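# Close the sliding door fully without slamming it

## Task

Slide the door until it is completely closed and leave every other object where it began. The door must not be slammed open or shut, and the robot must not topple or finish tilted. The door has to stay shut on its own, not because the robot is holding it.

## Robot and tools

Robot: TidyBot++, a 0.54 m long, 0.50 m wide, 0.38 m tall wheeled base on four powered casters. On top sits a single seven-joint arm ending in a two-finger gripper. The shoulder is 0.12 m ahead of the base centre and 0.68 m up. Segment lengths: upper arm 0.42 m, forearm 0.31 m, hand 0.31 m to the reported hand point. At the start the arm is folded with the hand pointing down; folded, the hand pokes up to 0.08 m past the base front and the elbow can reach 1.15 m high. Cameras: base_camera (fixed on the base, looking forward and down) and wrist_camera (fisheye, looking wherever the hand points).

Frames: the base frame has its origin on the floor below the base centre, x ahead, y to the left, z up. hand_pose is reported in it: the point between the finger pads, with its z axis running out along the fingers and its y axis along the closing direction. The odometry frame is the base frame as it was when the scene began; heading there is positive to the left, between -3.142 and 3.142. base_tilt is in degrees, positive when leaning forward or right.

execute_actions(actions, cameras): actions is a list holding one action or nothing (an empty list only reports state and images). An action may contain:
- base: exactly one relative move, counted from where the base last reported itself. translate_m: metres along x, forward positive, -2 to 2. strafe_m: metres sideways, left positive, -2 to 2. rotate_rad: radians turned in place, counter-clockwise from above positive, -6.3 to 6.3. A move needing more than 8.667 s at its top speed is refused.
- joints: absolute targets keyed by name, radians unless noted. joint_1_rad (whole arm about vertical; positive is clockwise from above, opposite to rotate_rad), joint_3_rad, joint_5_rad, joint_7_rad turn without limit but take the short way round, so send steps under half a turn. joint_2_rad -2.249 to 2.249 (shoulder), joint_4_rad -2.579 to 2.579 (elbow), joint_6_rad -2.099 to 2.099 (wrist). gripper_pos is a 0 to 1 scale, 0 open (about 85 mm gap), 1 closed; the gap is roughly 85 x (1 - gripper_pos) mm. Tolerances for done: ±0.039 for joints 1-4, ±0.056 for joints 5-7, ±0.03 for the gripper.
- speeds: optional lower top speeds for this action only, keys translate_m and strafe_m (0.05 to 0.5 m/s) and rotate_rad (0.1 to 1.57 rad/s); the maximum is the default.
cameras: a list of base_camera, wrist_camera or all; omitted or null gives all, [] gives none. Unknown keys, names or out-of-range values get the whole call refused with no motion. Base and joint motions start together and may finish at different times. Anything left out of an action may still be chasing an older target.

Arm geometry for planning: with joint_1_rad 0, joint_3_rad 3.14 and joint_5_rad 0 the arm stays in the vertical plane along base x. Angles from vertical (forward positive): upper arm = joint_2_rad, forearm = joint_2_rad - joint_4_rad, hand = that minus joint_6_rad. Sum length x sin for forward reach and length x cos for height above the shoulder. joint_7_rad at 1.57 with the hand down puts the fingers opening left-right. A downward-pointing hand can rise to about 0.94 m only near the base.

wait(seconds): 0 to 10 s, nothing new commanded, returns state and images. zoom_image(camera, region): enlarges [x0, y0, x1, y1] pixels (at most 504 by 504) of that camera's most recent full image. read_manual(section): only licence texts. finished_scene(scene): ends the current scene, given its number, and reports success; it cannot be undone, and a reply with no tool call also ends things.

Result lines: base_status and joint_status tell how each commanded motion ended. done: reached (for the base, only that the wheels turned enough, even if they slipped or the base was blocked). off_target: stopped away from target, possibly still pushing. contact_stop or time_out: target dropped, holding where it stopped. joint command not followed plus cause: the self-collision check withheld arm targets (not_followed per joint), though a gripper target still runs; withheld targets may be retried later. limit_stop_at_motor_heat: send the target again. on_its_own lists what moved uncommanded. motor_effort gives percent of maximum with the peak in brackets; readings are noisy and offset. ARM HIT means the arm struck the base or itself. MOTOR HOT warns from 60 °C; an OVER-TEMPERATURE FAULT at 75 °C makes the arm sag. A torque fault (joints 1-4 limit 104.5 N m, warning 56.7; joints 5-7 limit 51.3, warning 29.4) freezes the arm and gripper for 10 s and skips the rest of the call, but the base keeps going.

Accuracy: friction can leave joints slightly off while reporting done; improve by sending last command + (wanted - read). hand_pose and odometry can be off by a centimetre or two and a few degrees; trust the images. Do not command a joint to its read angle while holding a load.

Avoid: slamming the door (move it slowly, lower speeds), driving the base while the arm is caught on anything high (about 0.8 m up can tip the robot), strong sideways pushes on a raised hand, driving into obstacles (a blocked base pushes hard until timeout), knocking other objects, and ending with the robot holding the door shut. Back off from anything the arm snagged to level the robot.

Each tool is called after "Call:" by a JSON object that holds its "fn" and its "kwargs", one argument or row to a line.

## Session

Call:
{"fn": "execute_actions", "kwargs": {
  "actions": []
}}

Scene clock: 0.00 s.
base_odometry: x=+0.000 y=+0.000 heading=+0.000 (m, m, rad; odometry frame)
base_tilt: forward=-0.1 right=+0.1 (deg)
base_status: not commanded
joint_positions: joint_1_rad=-0.050 joint_2_rad=-0.400 joint_3_rad=+3.142 joint_4_rad=-2.510 joint_5_rad=-0.022 joint_6_rad=-0.870 joint_7_rad=+1.554 gripper_pos=+0.000
joint_status: not commanded
motor_effort: joint_1_rad=+0 joint_2_rad=+0 joint_3_rad=+1 joint_4_rad=+12 joint_5_rad=+0 joint_6_rad=+1 joint_7_rad=+0 (%)
hand_pose: x=+0.2743 y=+0.0145 z=+0.6006 quat_wxyz=(-0.012, +0.997, +0.010, +0.080) (m; base frame)
pictures: base_camera, wrist_camera
camera_calibration (this result's frames):
wrist_camera: T_world_to_cam=[[-0.0161876, -0.999836, 0.00810747, 0.0145452], [-0.99128, 0.0149875, -0.13092, 0.399768], [0.130777, -0.010156, -0.99136, 0.69406], [0, 0, 0, 1]] pos_world=[0.305751, 0.0156002, 0.740282]
Images, in order (width x height): base_camera 644x364, wrist_camera 644x476.

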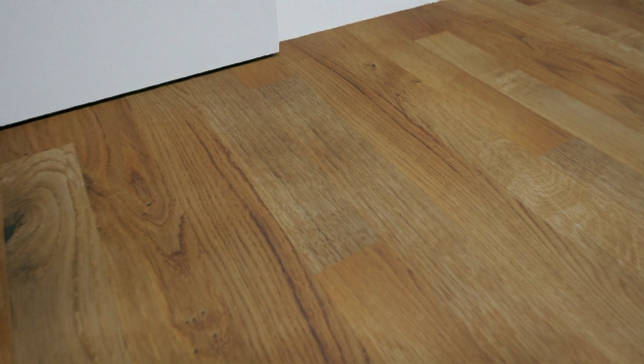

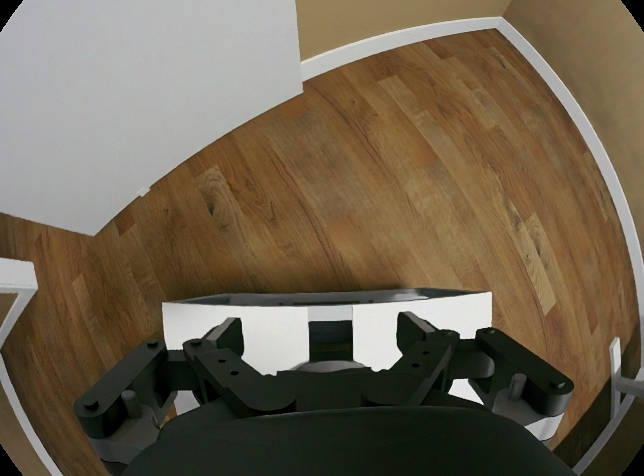

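Call:
{"fn": "execute_actions", "kwargs": {
  "actions": [
    {"base":{"rotate_rad":0.53},"joints":{"joint_1_rad":0.0,"joint_6_rad":0.55}}
  ]
}}

Scene clock: 9.60 s.
base_odometry: x=+0.000 y=+0.000 heading=+0.529 (m, m, rad; odometry frame)
base_tilt: forward=-0.1 right=+0.1 (deg)
base_status: done
joint_positions: joint_1_rad=-0.022 joint_2_rad=-0.400 joint_3_rad=+3.142 joint_4_rad=-2.510 joint_5_rad=-0.022 joint_6_rad=+0.535 joint_7_rad=+1.554 gripper_pos=+0.000
joint_status: all done
motor_effort: joint_1_rad=+0(2) joint_2_rad=-6(6) joint_3_rad=+1(2) joint_4_rad=+19(19) joint_5_rad=+0(1) joint_6_rad=+9(9) joint_7_rad=+0(0) (%)
hand_pose: x=+0.5362 y=+0.0068 z=+0.9064 quat_wxyz=(-0.016, +0.709, -0.009, +0.705) (m; base frame)
pictures: base_camera, wrist_camera
camera_calibration (this result's frames):
wrist_camera: T_world_to_cam=[[-0.0257653, -0.997299, -0.0687825, 0.0834704], [-0.0336433, 0.0696314, -0.997005, 0.970694], [0.999102, -0.0233741, -0.0353465, -0.369161], [0, 0, 0, 1]] pos_world=[0.403638, 0.00702537, 0.96048]
Images, in order (width x height): base_camera 644x364, wrist_camera 644x476.

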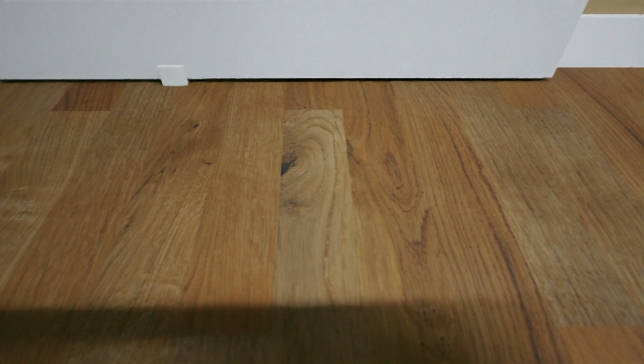

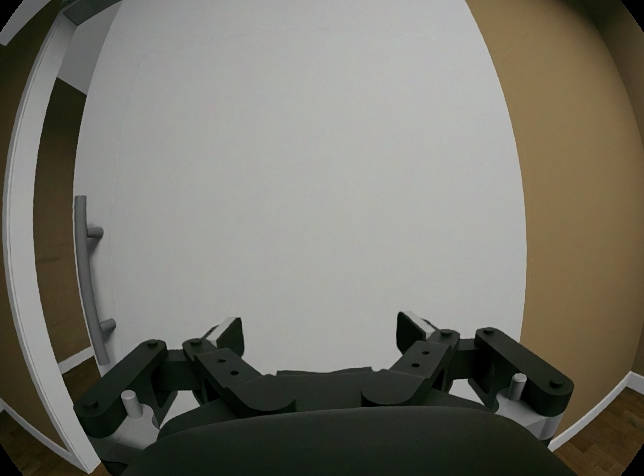

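Call:
{"fn": "execute_actions", "kwargs": {
  "actions": [
    {"base":{"strafe_m":0.43}}
  ]
}}

Scene clock: 13.60 s.
base_odometry: x=-0.218 y=+0.371 heading=+0.530 (m, m, rad; odometry frame)
base_tilt: forward=-0.1 right=+0.1 (deg)
base_status: done
joint_positions: joint_1_rad=-0.020 joint_2_rad=-0.400 joint_3_rad=+3.142 joint_4_rad=-2.510 joint_5_rad=-0.022 joint_6_rad=+0.535 joint_7_rad=+1.554 gripper_pos=+0.000
joint_status: not commanded
motor_effort: joint_1_rad=+0(1) joint_2_rad=-6(7) joint_3_rad=+1(3) joint_4_rad=+18(19) joint_5_rad=+0(0) joint_6_rad=+9(10) joint_7_rad=+0(0) (%)
hand_pose: x=+0.5362 y=+0.0061 z=+0.9064 quat_wxyz=(-0.016, +0.709, -0.010, +0.705) (m; base frame)
pictures: base_camera, wrist_camera
camera_calibration (this result's frames):
wrist_camera: T_world_to_cam=[[-0.027506, -0.997252, -0.0687825, 0.0836776], [-0.0335218, 0.06969, -0.997005, 0.970679], [0.999059, -0.0251179, -0.0353466, -0.369156], [0, 0, 0, 1]] pos_world=[0.40365, 0.00652857, 0.96048]
Images, in order (width x height): base_camera 644x364, wrist_camera 644x476.

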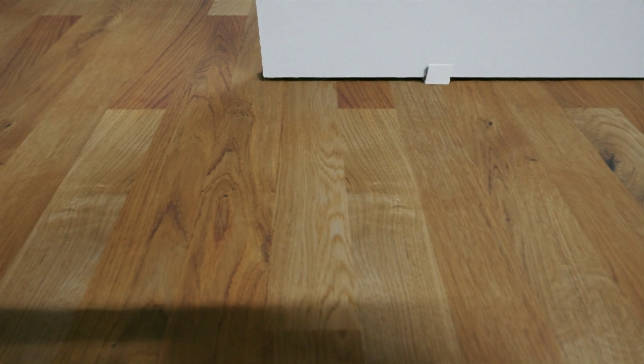

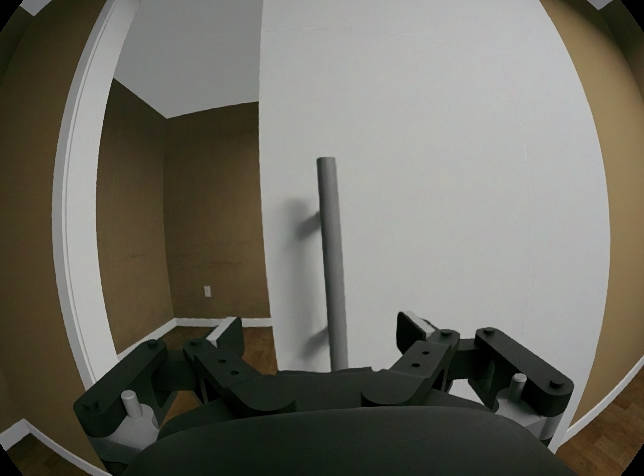

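Call:
{"fn": "execute_actions", "kwargs": {
  "actions": [
    {"base":{"translate_m":0.18},"joints":{"joint_1_rad":0.04,"joint_7_rad":1.60},"speeds":{"translate_m":0.2}}
  ]
}}

Scene clock: 19.03 s.
base_odometry: x=-0.063 y=+0.462 heading=+0.530 (m, m, rad; odometry frame)
base_tilt: forward=-0.1 right=+0.1 (deg)
base_status: done
joint_positions: joint_1_rad=+0.023 joint_2_rad=-0.400 joint_3_rad=+3.142 joint_4_rad=-2.510 joint_5_rad=-0.022 joint_6_rad=+0.535 joint_7_rad=+1.570 gripper_pos=+0.000
joint_status: all done
motor_effort: joint_1_rad=+0(1) joint_2_rad=-6(9) joint_3_rad=+0(1) joint_4_rad=+19(20) joint_5_rad=+0(0) joint_6_rad=+10(10) joint_7_rad=+0(0) (%)
hand_pose: x=+0.5360 y=-0.0119 z=+0.9065 quat_wxyz=(+0.005, +0.708, -0.019, +0.706) (m; base frame)
pictures: base_camera, wrist_camera
camera_calibration (this result's frames):
wrist_camera: T_world_to_cam=[[-0.0704977, -0.99609, -0.0532463, 0.074681], [-0.0308057, 0.0555276, -0.997982, 0.971281], [0.997036, -0.0687151, -0.0345998, -0.369543], [0, 0, 0, 1]] pos_world=[0.403634, -0.00493714, 0.960511]
Images, in order (width x height): base_camera 644x364, wrist_camera 644x476.

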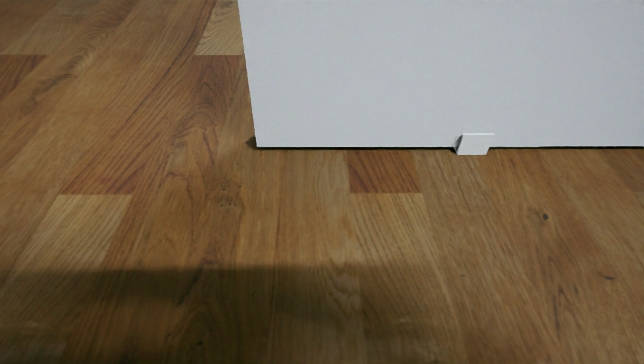

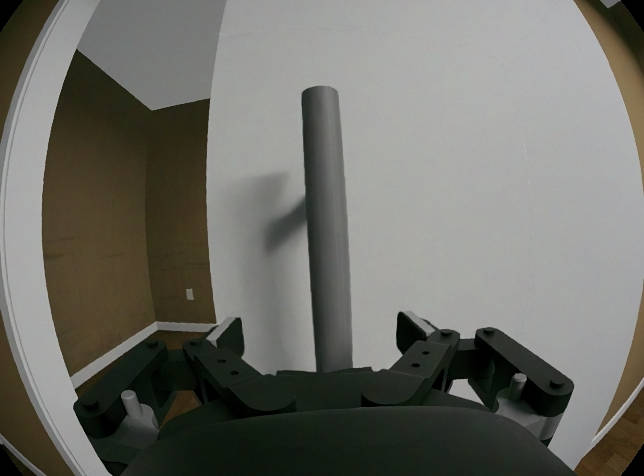

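Call:
{"fn": "execute_actions", "kwargs": {
  "actions": [
    {"base":{"translate_m":0.05},"speeds":{"translate_m":0.1}}
  ],
  "cameras": ["wrist_camera"]
}}

Call:
{"fn": "execute_actions", "kwargs": {
  "actions": [
    {"joints":{"gripper_pos":0.45}}
  ]
}}

Scene clock: 23.23 s.
base_odometry: x=-0.019 y=+0.488 heading=+0.531 (m, m, rad; odometry frame)
base_tilt: forward=-0.1 right=+0.1 (deg)
base_status: done
joint_positions: joint_1_rad=+0.023 joint_2_rad=-0.400 joint_3_rad=+3.142 joint_4_rad=-2.510 joint_5_rad=-0.022 joint_6_rad=+0.535 joint_7_rad=+1.570 gripper_pos=+0.000
joint_status: not commanded
motor_effort: joint_1_rad=+0(0) joint_2_rad=-6(9) joint_3_rad=+0(2) joint_4_rad=+18(19) joint_5_rad=+0(0) joint_6_rad=+9(10) joint_7_rad=-1(0) (%)
hand_pose: x=+0.5361 y=-0.0119 z=+0.9064 quat_wxyz=(+0.005, +0.708, -0.019, +0.705) (m; base frame)
pictures: wrist_camera
camera_calibration (this result's frames):
wrist_camera: T_world_to_cam=[[-0.0705071, -0.99609, -0.0532376, 0.0746762], [-0.030987, 0.0555318, -0.997976, 0.971299], [0.99703, -0.0687147, -0.0347812, -0.369419], [0, 0, 0, 1]] pos_world=[0.403684, -0.00493824, 0.96046]
Images, in order (width x height): wrist_camera 644x476.

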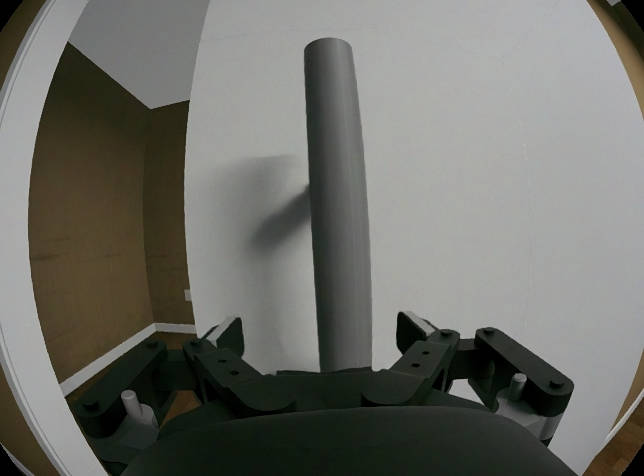

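Scene clock: 24.03 s.
base_odometry: x=-0.019 y=+0.488 heading=+0.531 (m, m, rad; odometry frame)
base_tilt: forward=-0.1 right=+0.1 (deg)
base_status: not commanded
joint_positions: joint_1_rad=+0.023 joint_2_rad=-0.400 joint_3_rad=+3.142 joint_4_rad=-2.510 joint_5_rad=-0.022 joint_6_rad=+0.535 joint_7_rad=+1.570 gripper_pos=+0.450
joint_status: all done
motor_effort: joint_1_rad=+0(0) joint_2_rad=-6(6) joint_3_rad=+1(1) joint_4_rad=+19(19) joint_5_rad=+0(0) joint_6_rad=+9(9) joint_7_rad=+0(0) (%)
hand_pose: x=+0.5361 y=-0.0119 z=+0.9064 quat_wxyz=(+0.005, +0.708, -0.019, +0.705) (m; base frame)
pictures: base_camera, wrist_camera
camera_calibration (this result's frames):
wrist_camera: T_world_to_cam=[[-0.0705073, -0.99609, -0.0532377, 0.0746763], [-0.0309868, 0.0555319, -0.997976, 0.971299], [0.99703, -0.0687149, -0.0347811, -0.369419], [0, 0, 0, 1]] pos_world=[0.403684, -0.00493831, 0.96046]
Images, in order (width x height): base_camera 644x364, wrist_camera 644x476.

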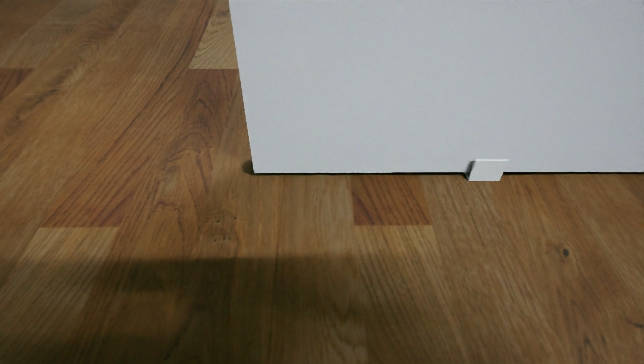

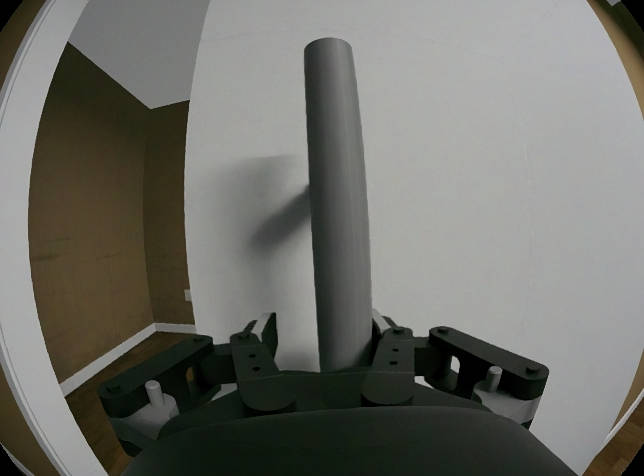

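Call:
{"fn": "execute_actions", "kwargs": {
  "actions": [
    {"base":{"strafe_m":0.42},"speeds":{"strafe_m":0.12}}
  ]
}}

Scene clock: 30.87 s.
base_odometry: x=-0.232 y=+0.850 heading=+0.530 (m, m, rad; odometry frame)
base_tilt: forward=-0.1 right=+0.1 (deg)
base_status: done
joint_positions: joint_1_rad=+0.056 joint_2_rad=-0.399 joint_3_rad=+3.161 joint_4_rad=-2.509 joint_5_rad=-0.044 joint_6_rad=+0.535 joint_7_rad=+1.572 gripper_pos=+0.450
joint_status: not commanded
motor_effort: joint_1_rad=+0(14) joint_2_rad=-6(9) joint_3_rad=+0(16) joint_4_rad=+19(21) joint_5_rad=+0(7) joint_6_rad=+10(11) joint_7_rad=+0(1) (%)
hand_pose: x=+0.5349 y=-0.0382 z=+0.9069 quat_wxyz=(+0.018, +0.707, -0.050, +0.705) (m; base frame)
pictures: base_camera, wrist_camera
camera_calibration (this result's frames):
wrist_camera: T_world_to_cam=[[-0.131636, -0.988317, -0.076827, 0.102835], [-0.0249883, 0.0807851, -0.996418, 0.96949], [0.990983, -0.129245, -0.0353305, -0.368669], [0, 0, 0, 1]] pos_world=[0.403108, -0.024335, 0.960893]
Images, in order (width x height): base_camera 644x364, wrist_camera 644x476.

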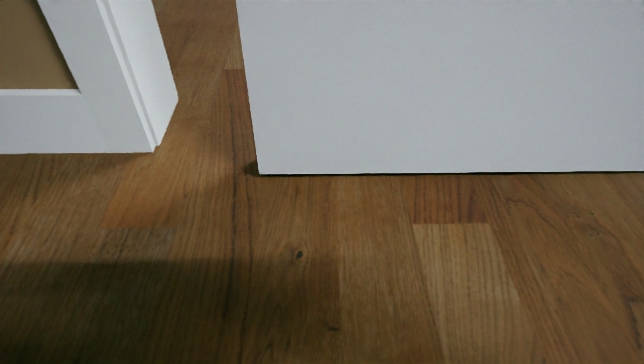

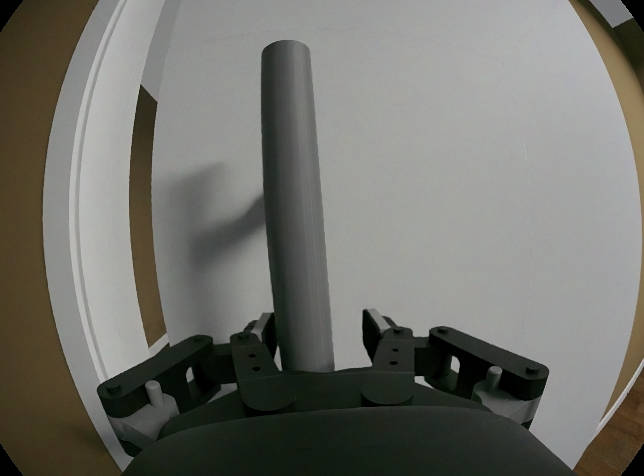

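Call:
{"fn": "execute_actions", "kwargs": {
  "actions": [
    {"base":{"strafe_m":0.17},"speeds":{"strafe_m":0.07}}
  ]
}}

Scene clock: 38.23 s.
base_odometry: x=-0.318 y=+0.997 heading=+0.530 (m, m, rad; odometry frame)
base_tilt: forward=-0.1 right=+0.1 (deg)
base_status: done
joint_positions: joint_1_rad=+0.058 joint_2_rad=-0.399 joint_3_rad=+3.163 joint_4_rad=-2.508 joint_5_rad=-0.044 joint_6_rad=+0.535 joint_7_rad=+1.572 gripper_pos=+0.450
joint_status: not commanded
motor_effort: joint_1_rad=+0(13) joint_2_rad=-6(9) joint_3_rad=+0(13) joint_4_rad=+19(20) joint_5_rad=+0(7) joint_6_rad=+9(10) joint_7_rad=+0(1) (%)
hand_pose: x=+0.5350 y=-0.0400 z=+0.9072 quat_wxyz=(+0.020, +0.707, -0.051, +0.706) (m; base frame)
pictures: base_camera, wrist_camera
camera_calibration (this result's frames):
wrist_camera: T_world_to_cam=[[-0.135293, -0.987754, -0.0777087, 0.103927], [-0.0239929, 0.0816729, -0.99637, 0.969443], [0.990515, -0.132937, -0.0347488, -0.369397], [0, 0, 0, 1]] pos_world=[0.403214, -0.0256295, 0.961164]
Images, in order (width x height): base_camera 644x364, wrist_camera 644x476.

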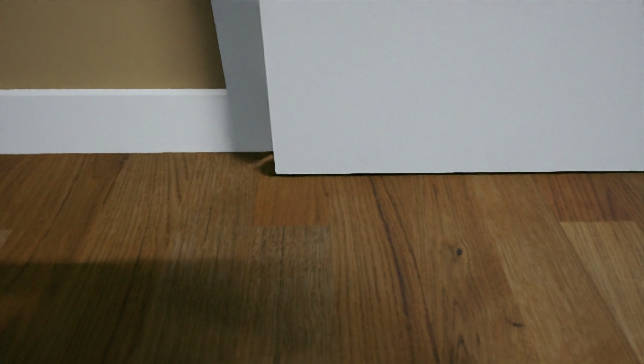

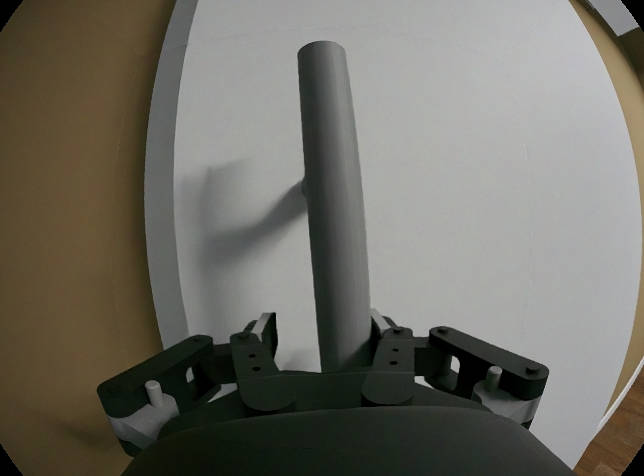

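Call:
{"fn": "execute_actions", "kwargs": {
  "actions": [
    {"base":{"strafe_m":0.075},"speeds":{"strafe_m":0.05}}
  ],
  "cameras": ["base_camera"]
}}

Scene clock: 44.50 s.
base_odometry: x=-0.355 y=+1.062 heading=+0.530 (m, m, rad; odometry frame)
base_tilt: forward=-0.1 right=+0.1 (deg)
base_status: done
joint_positions: joint_1_rad=+0.091 joint_2_rad=-0.398 joint_3_rad=+3.198 joint_4_rad=-2.507 joint_5_rad=-0.046 joint_6_rad=+0.535 joint_7_rad=+1.572 gripper_pos=+0.450
joint_status: not commanded
motor_effort: joint_1_rad=-11(14) joint_2_rad=-7(9) joint_3_rad=-12(15) joint_4_rad=+17(19) joint_5_rad=+6(7) joint_6_rad=+8(10) joint_7_rad=-1(1) (%)
hand_pose: x=+0.5321 y=-0.0701 z=+0.9074 quat_wxyz=(+0.037, +0.704, -0.080, +0.705) (m; base frame)
pictures: base_camera
Images, in order (width x height): base_camera 644x364.

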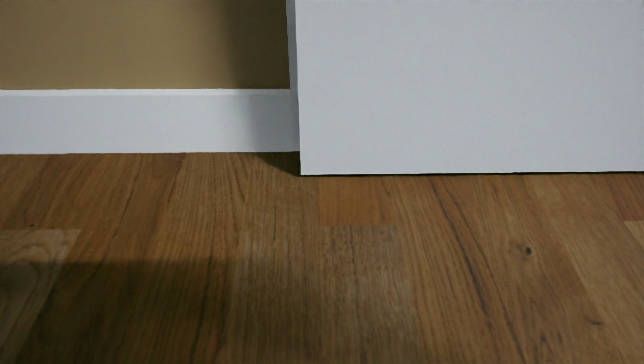

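Call:
{"fn": "execute_actions", "kwargs": {
  "actions": [
    {"base":{"strafe_m":0.015},"speeds":{"strafe_m":0.05}}
  ],
  "cameras": ["base_camera"]
}}

Call:
{"fn": "execute_actions", "kwargs": {
  "actions": [
    {"base":{"strafe_m":-0.06},"speeds":{"strafe_m":0.1},"joints":{"gripper_pos":0.0}}
  ],
  "cameras": ["wrist_camera"]
}}

Call:
{"fn": "execute_actions", "kwargs": {
  "actions": [
    {"base":{"translate_m":-0.12},"speeds":{"translate_m":0.2}}
  ]
}}

Scene clock: 49.93 s.
base_odometry: x=-0.363 y=+1.074 heading=+0.530 (m, m, rad; odometry frame)
base_tilt: forward=-0.1 right=+0.1 (deg)
base_status: done
joint_positions: joint_1_rad=+0.104 joint_2_rad=-0.396 joint_3_rad=+3.213 joint_4_rad=-2.505 joint_5_rad=-0.058 joint_6_rad=+0.536 joint_7_rad=+1.573 gripper_pos=+0.450
joint_status: not commanded
motor_effort: joint_1_rad=-12(17) joint_2_rad=-8(10) joint_3_rad=-13(20) joint_4_rad=+17(18) joint_5_rad=+6(9) joint_6_rad=+8(9) joint_7_rad=-1(1) (%)
hand_pose: x=+0.5303 y=-0.0846 z=+0.9078 quat_wxyz=(+0.044, +0.702, -0.097, +0.704) (m; base frame)
pictures: base_camera
Images, in order (width x height): base_camera 644x364.

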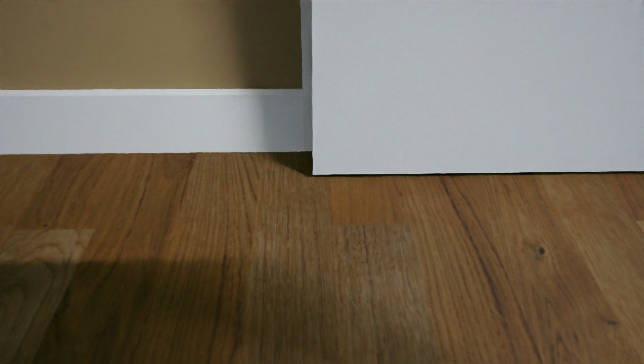

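Scene clock: 51.10 s.
base_odometry: x=-0.333 y=+1.023 heading=+0.530 (m, m, rad; odometry frame)
base_tilt: forward=-0.1 right=+0.1 (deg)
base_status: done
joint_positions: joint_1_rad=+0.053 joint_2_rad=-0.396 joint_3_rad=+3.157 joint_4_rad=-2.505 joint_5_rad=-0.042 joint_6_rad=+0.536 joint_7_rad=+1.573 gripper_pos=+0.000
joint_status: all done
motor_effort: joint_1_rad=+0(11) joint_2_rad=-6(8) joint_3_rad=+1(13) joint_4_rad=+19(19) joint_5_rad=+0(6) joint_6_rad=+9(9) joint_7_rad=+0(1) (%)
hand_pose: x=+0.5365 y=-0.0349 z=+0.9082 quat_wxyz=(+0.017, +0.707, -0.046, +0.706) (m; base frame)
pictures: wrist_camera
camera_calibration (this result's frames):
wrist_camera: T_world_to_cam=[[-0.123988, -0.989579, -0.0732177, 0.0990303], [-0.0241253, 0.0767715, -0.996757, 0.97034], [0.99199, -0.121819, -0.0333926, -0.371824], [0, 0, 0, 1]] pos_world=[0.404534, -0.0217914, 0.962028]
Images, in order (width x height): wrist_camera 644x476.

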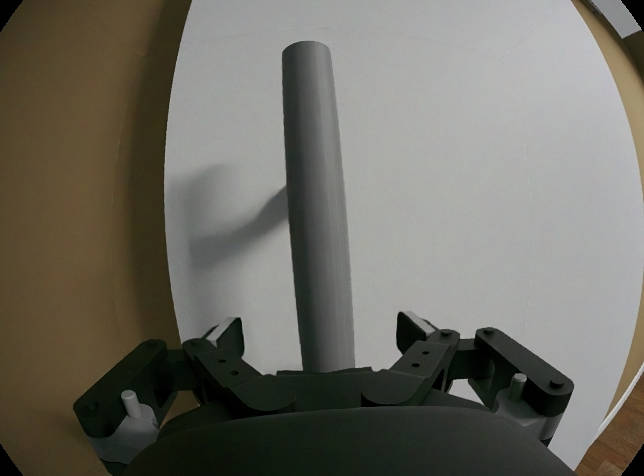

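Scene clock: 52.47 s.
base_odometry: x=-0.436 y=+0.962 heading=+0.530 (m, m, rad; odometry frame)
base_tilt: forward=-0.1 right=+0.1 (deg)
base_status: done
joint_positions: joint_1_rad=+0.053 joint_2_rad=-0.396 joint_3_rad=+3.157 joint_4_rad=-2.505 joint_5_rad=-0.042 joint_6_rad=+0.536 joint_7_rad=+1.573 gripper_pos=+0.000
joint_status: not commanded
motor_effort: joint_1_rad=+0(0) joint_2_rad=-6(10) joint_3_rad=+0(1) joint_4_rad=+19(19) joint_5_rad=+0(0) joint_6_rad=+9(10) joint_7_rad=+0(0) (%)
hand_pose: x=+0.5367 y=-0.0349 z=+0.9080 quat_wxyz=(+0.017, +0.707, -0.046, +0.706) (m; base frame)
pictures: base_camera, wrist_camera
camera_calibration (this result's frames):
wrist_camera: T_world_to_cam=[[-0.123981, -0.989589, -0.0730924, 0.0989197], [-0.0247129, 0.0767173, -0.996747, 0.970405], [0.991977, -0.121771, -0.0339671, -0.371431], [0, 0, 0, 1]] pos_world=[0.404697, -0.0217866, 0.961861]
Images, in order (width x height): base_camera 644x364, wrist_camera 644x476.

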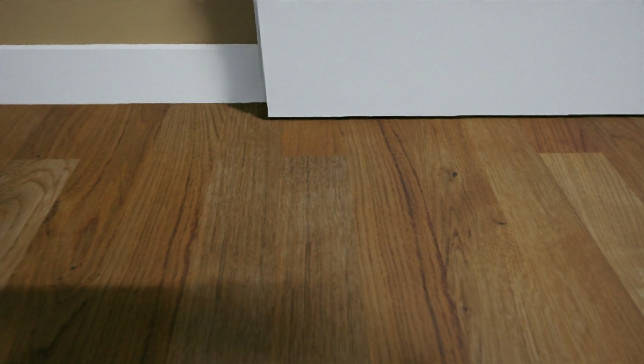

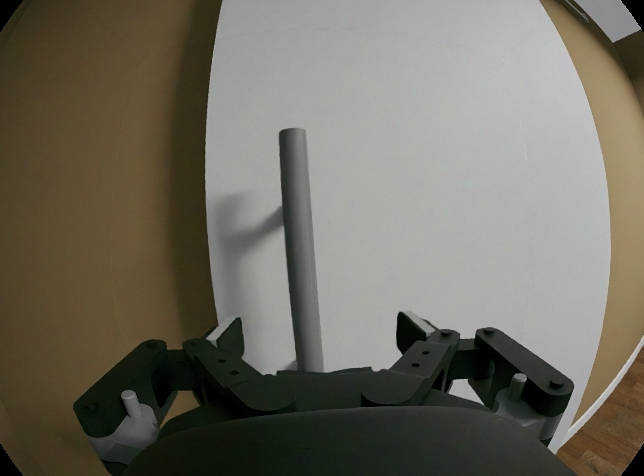

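Call:
{"fn": "finished_scene", "kwargs": {
  "scene": 2
}}

The scene is finished: the task was done.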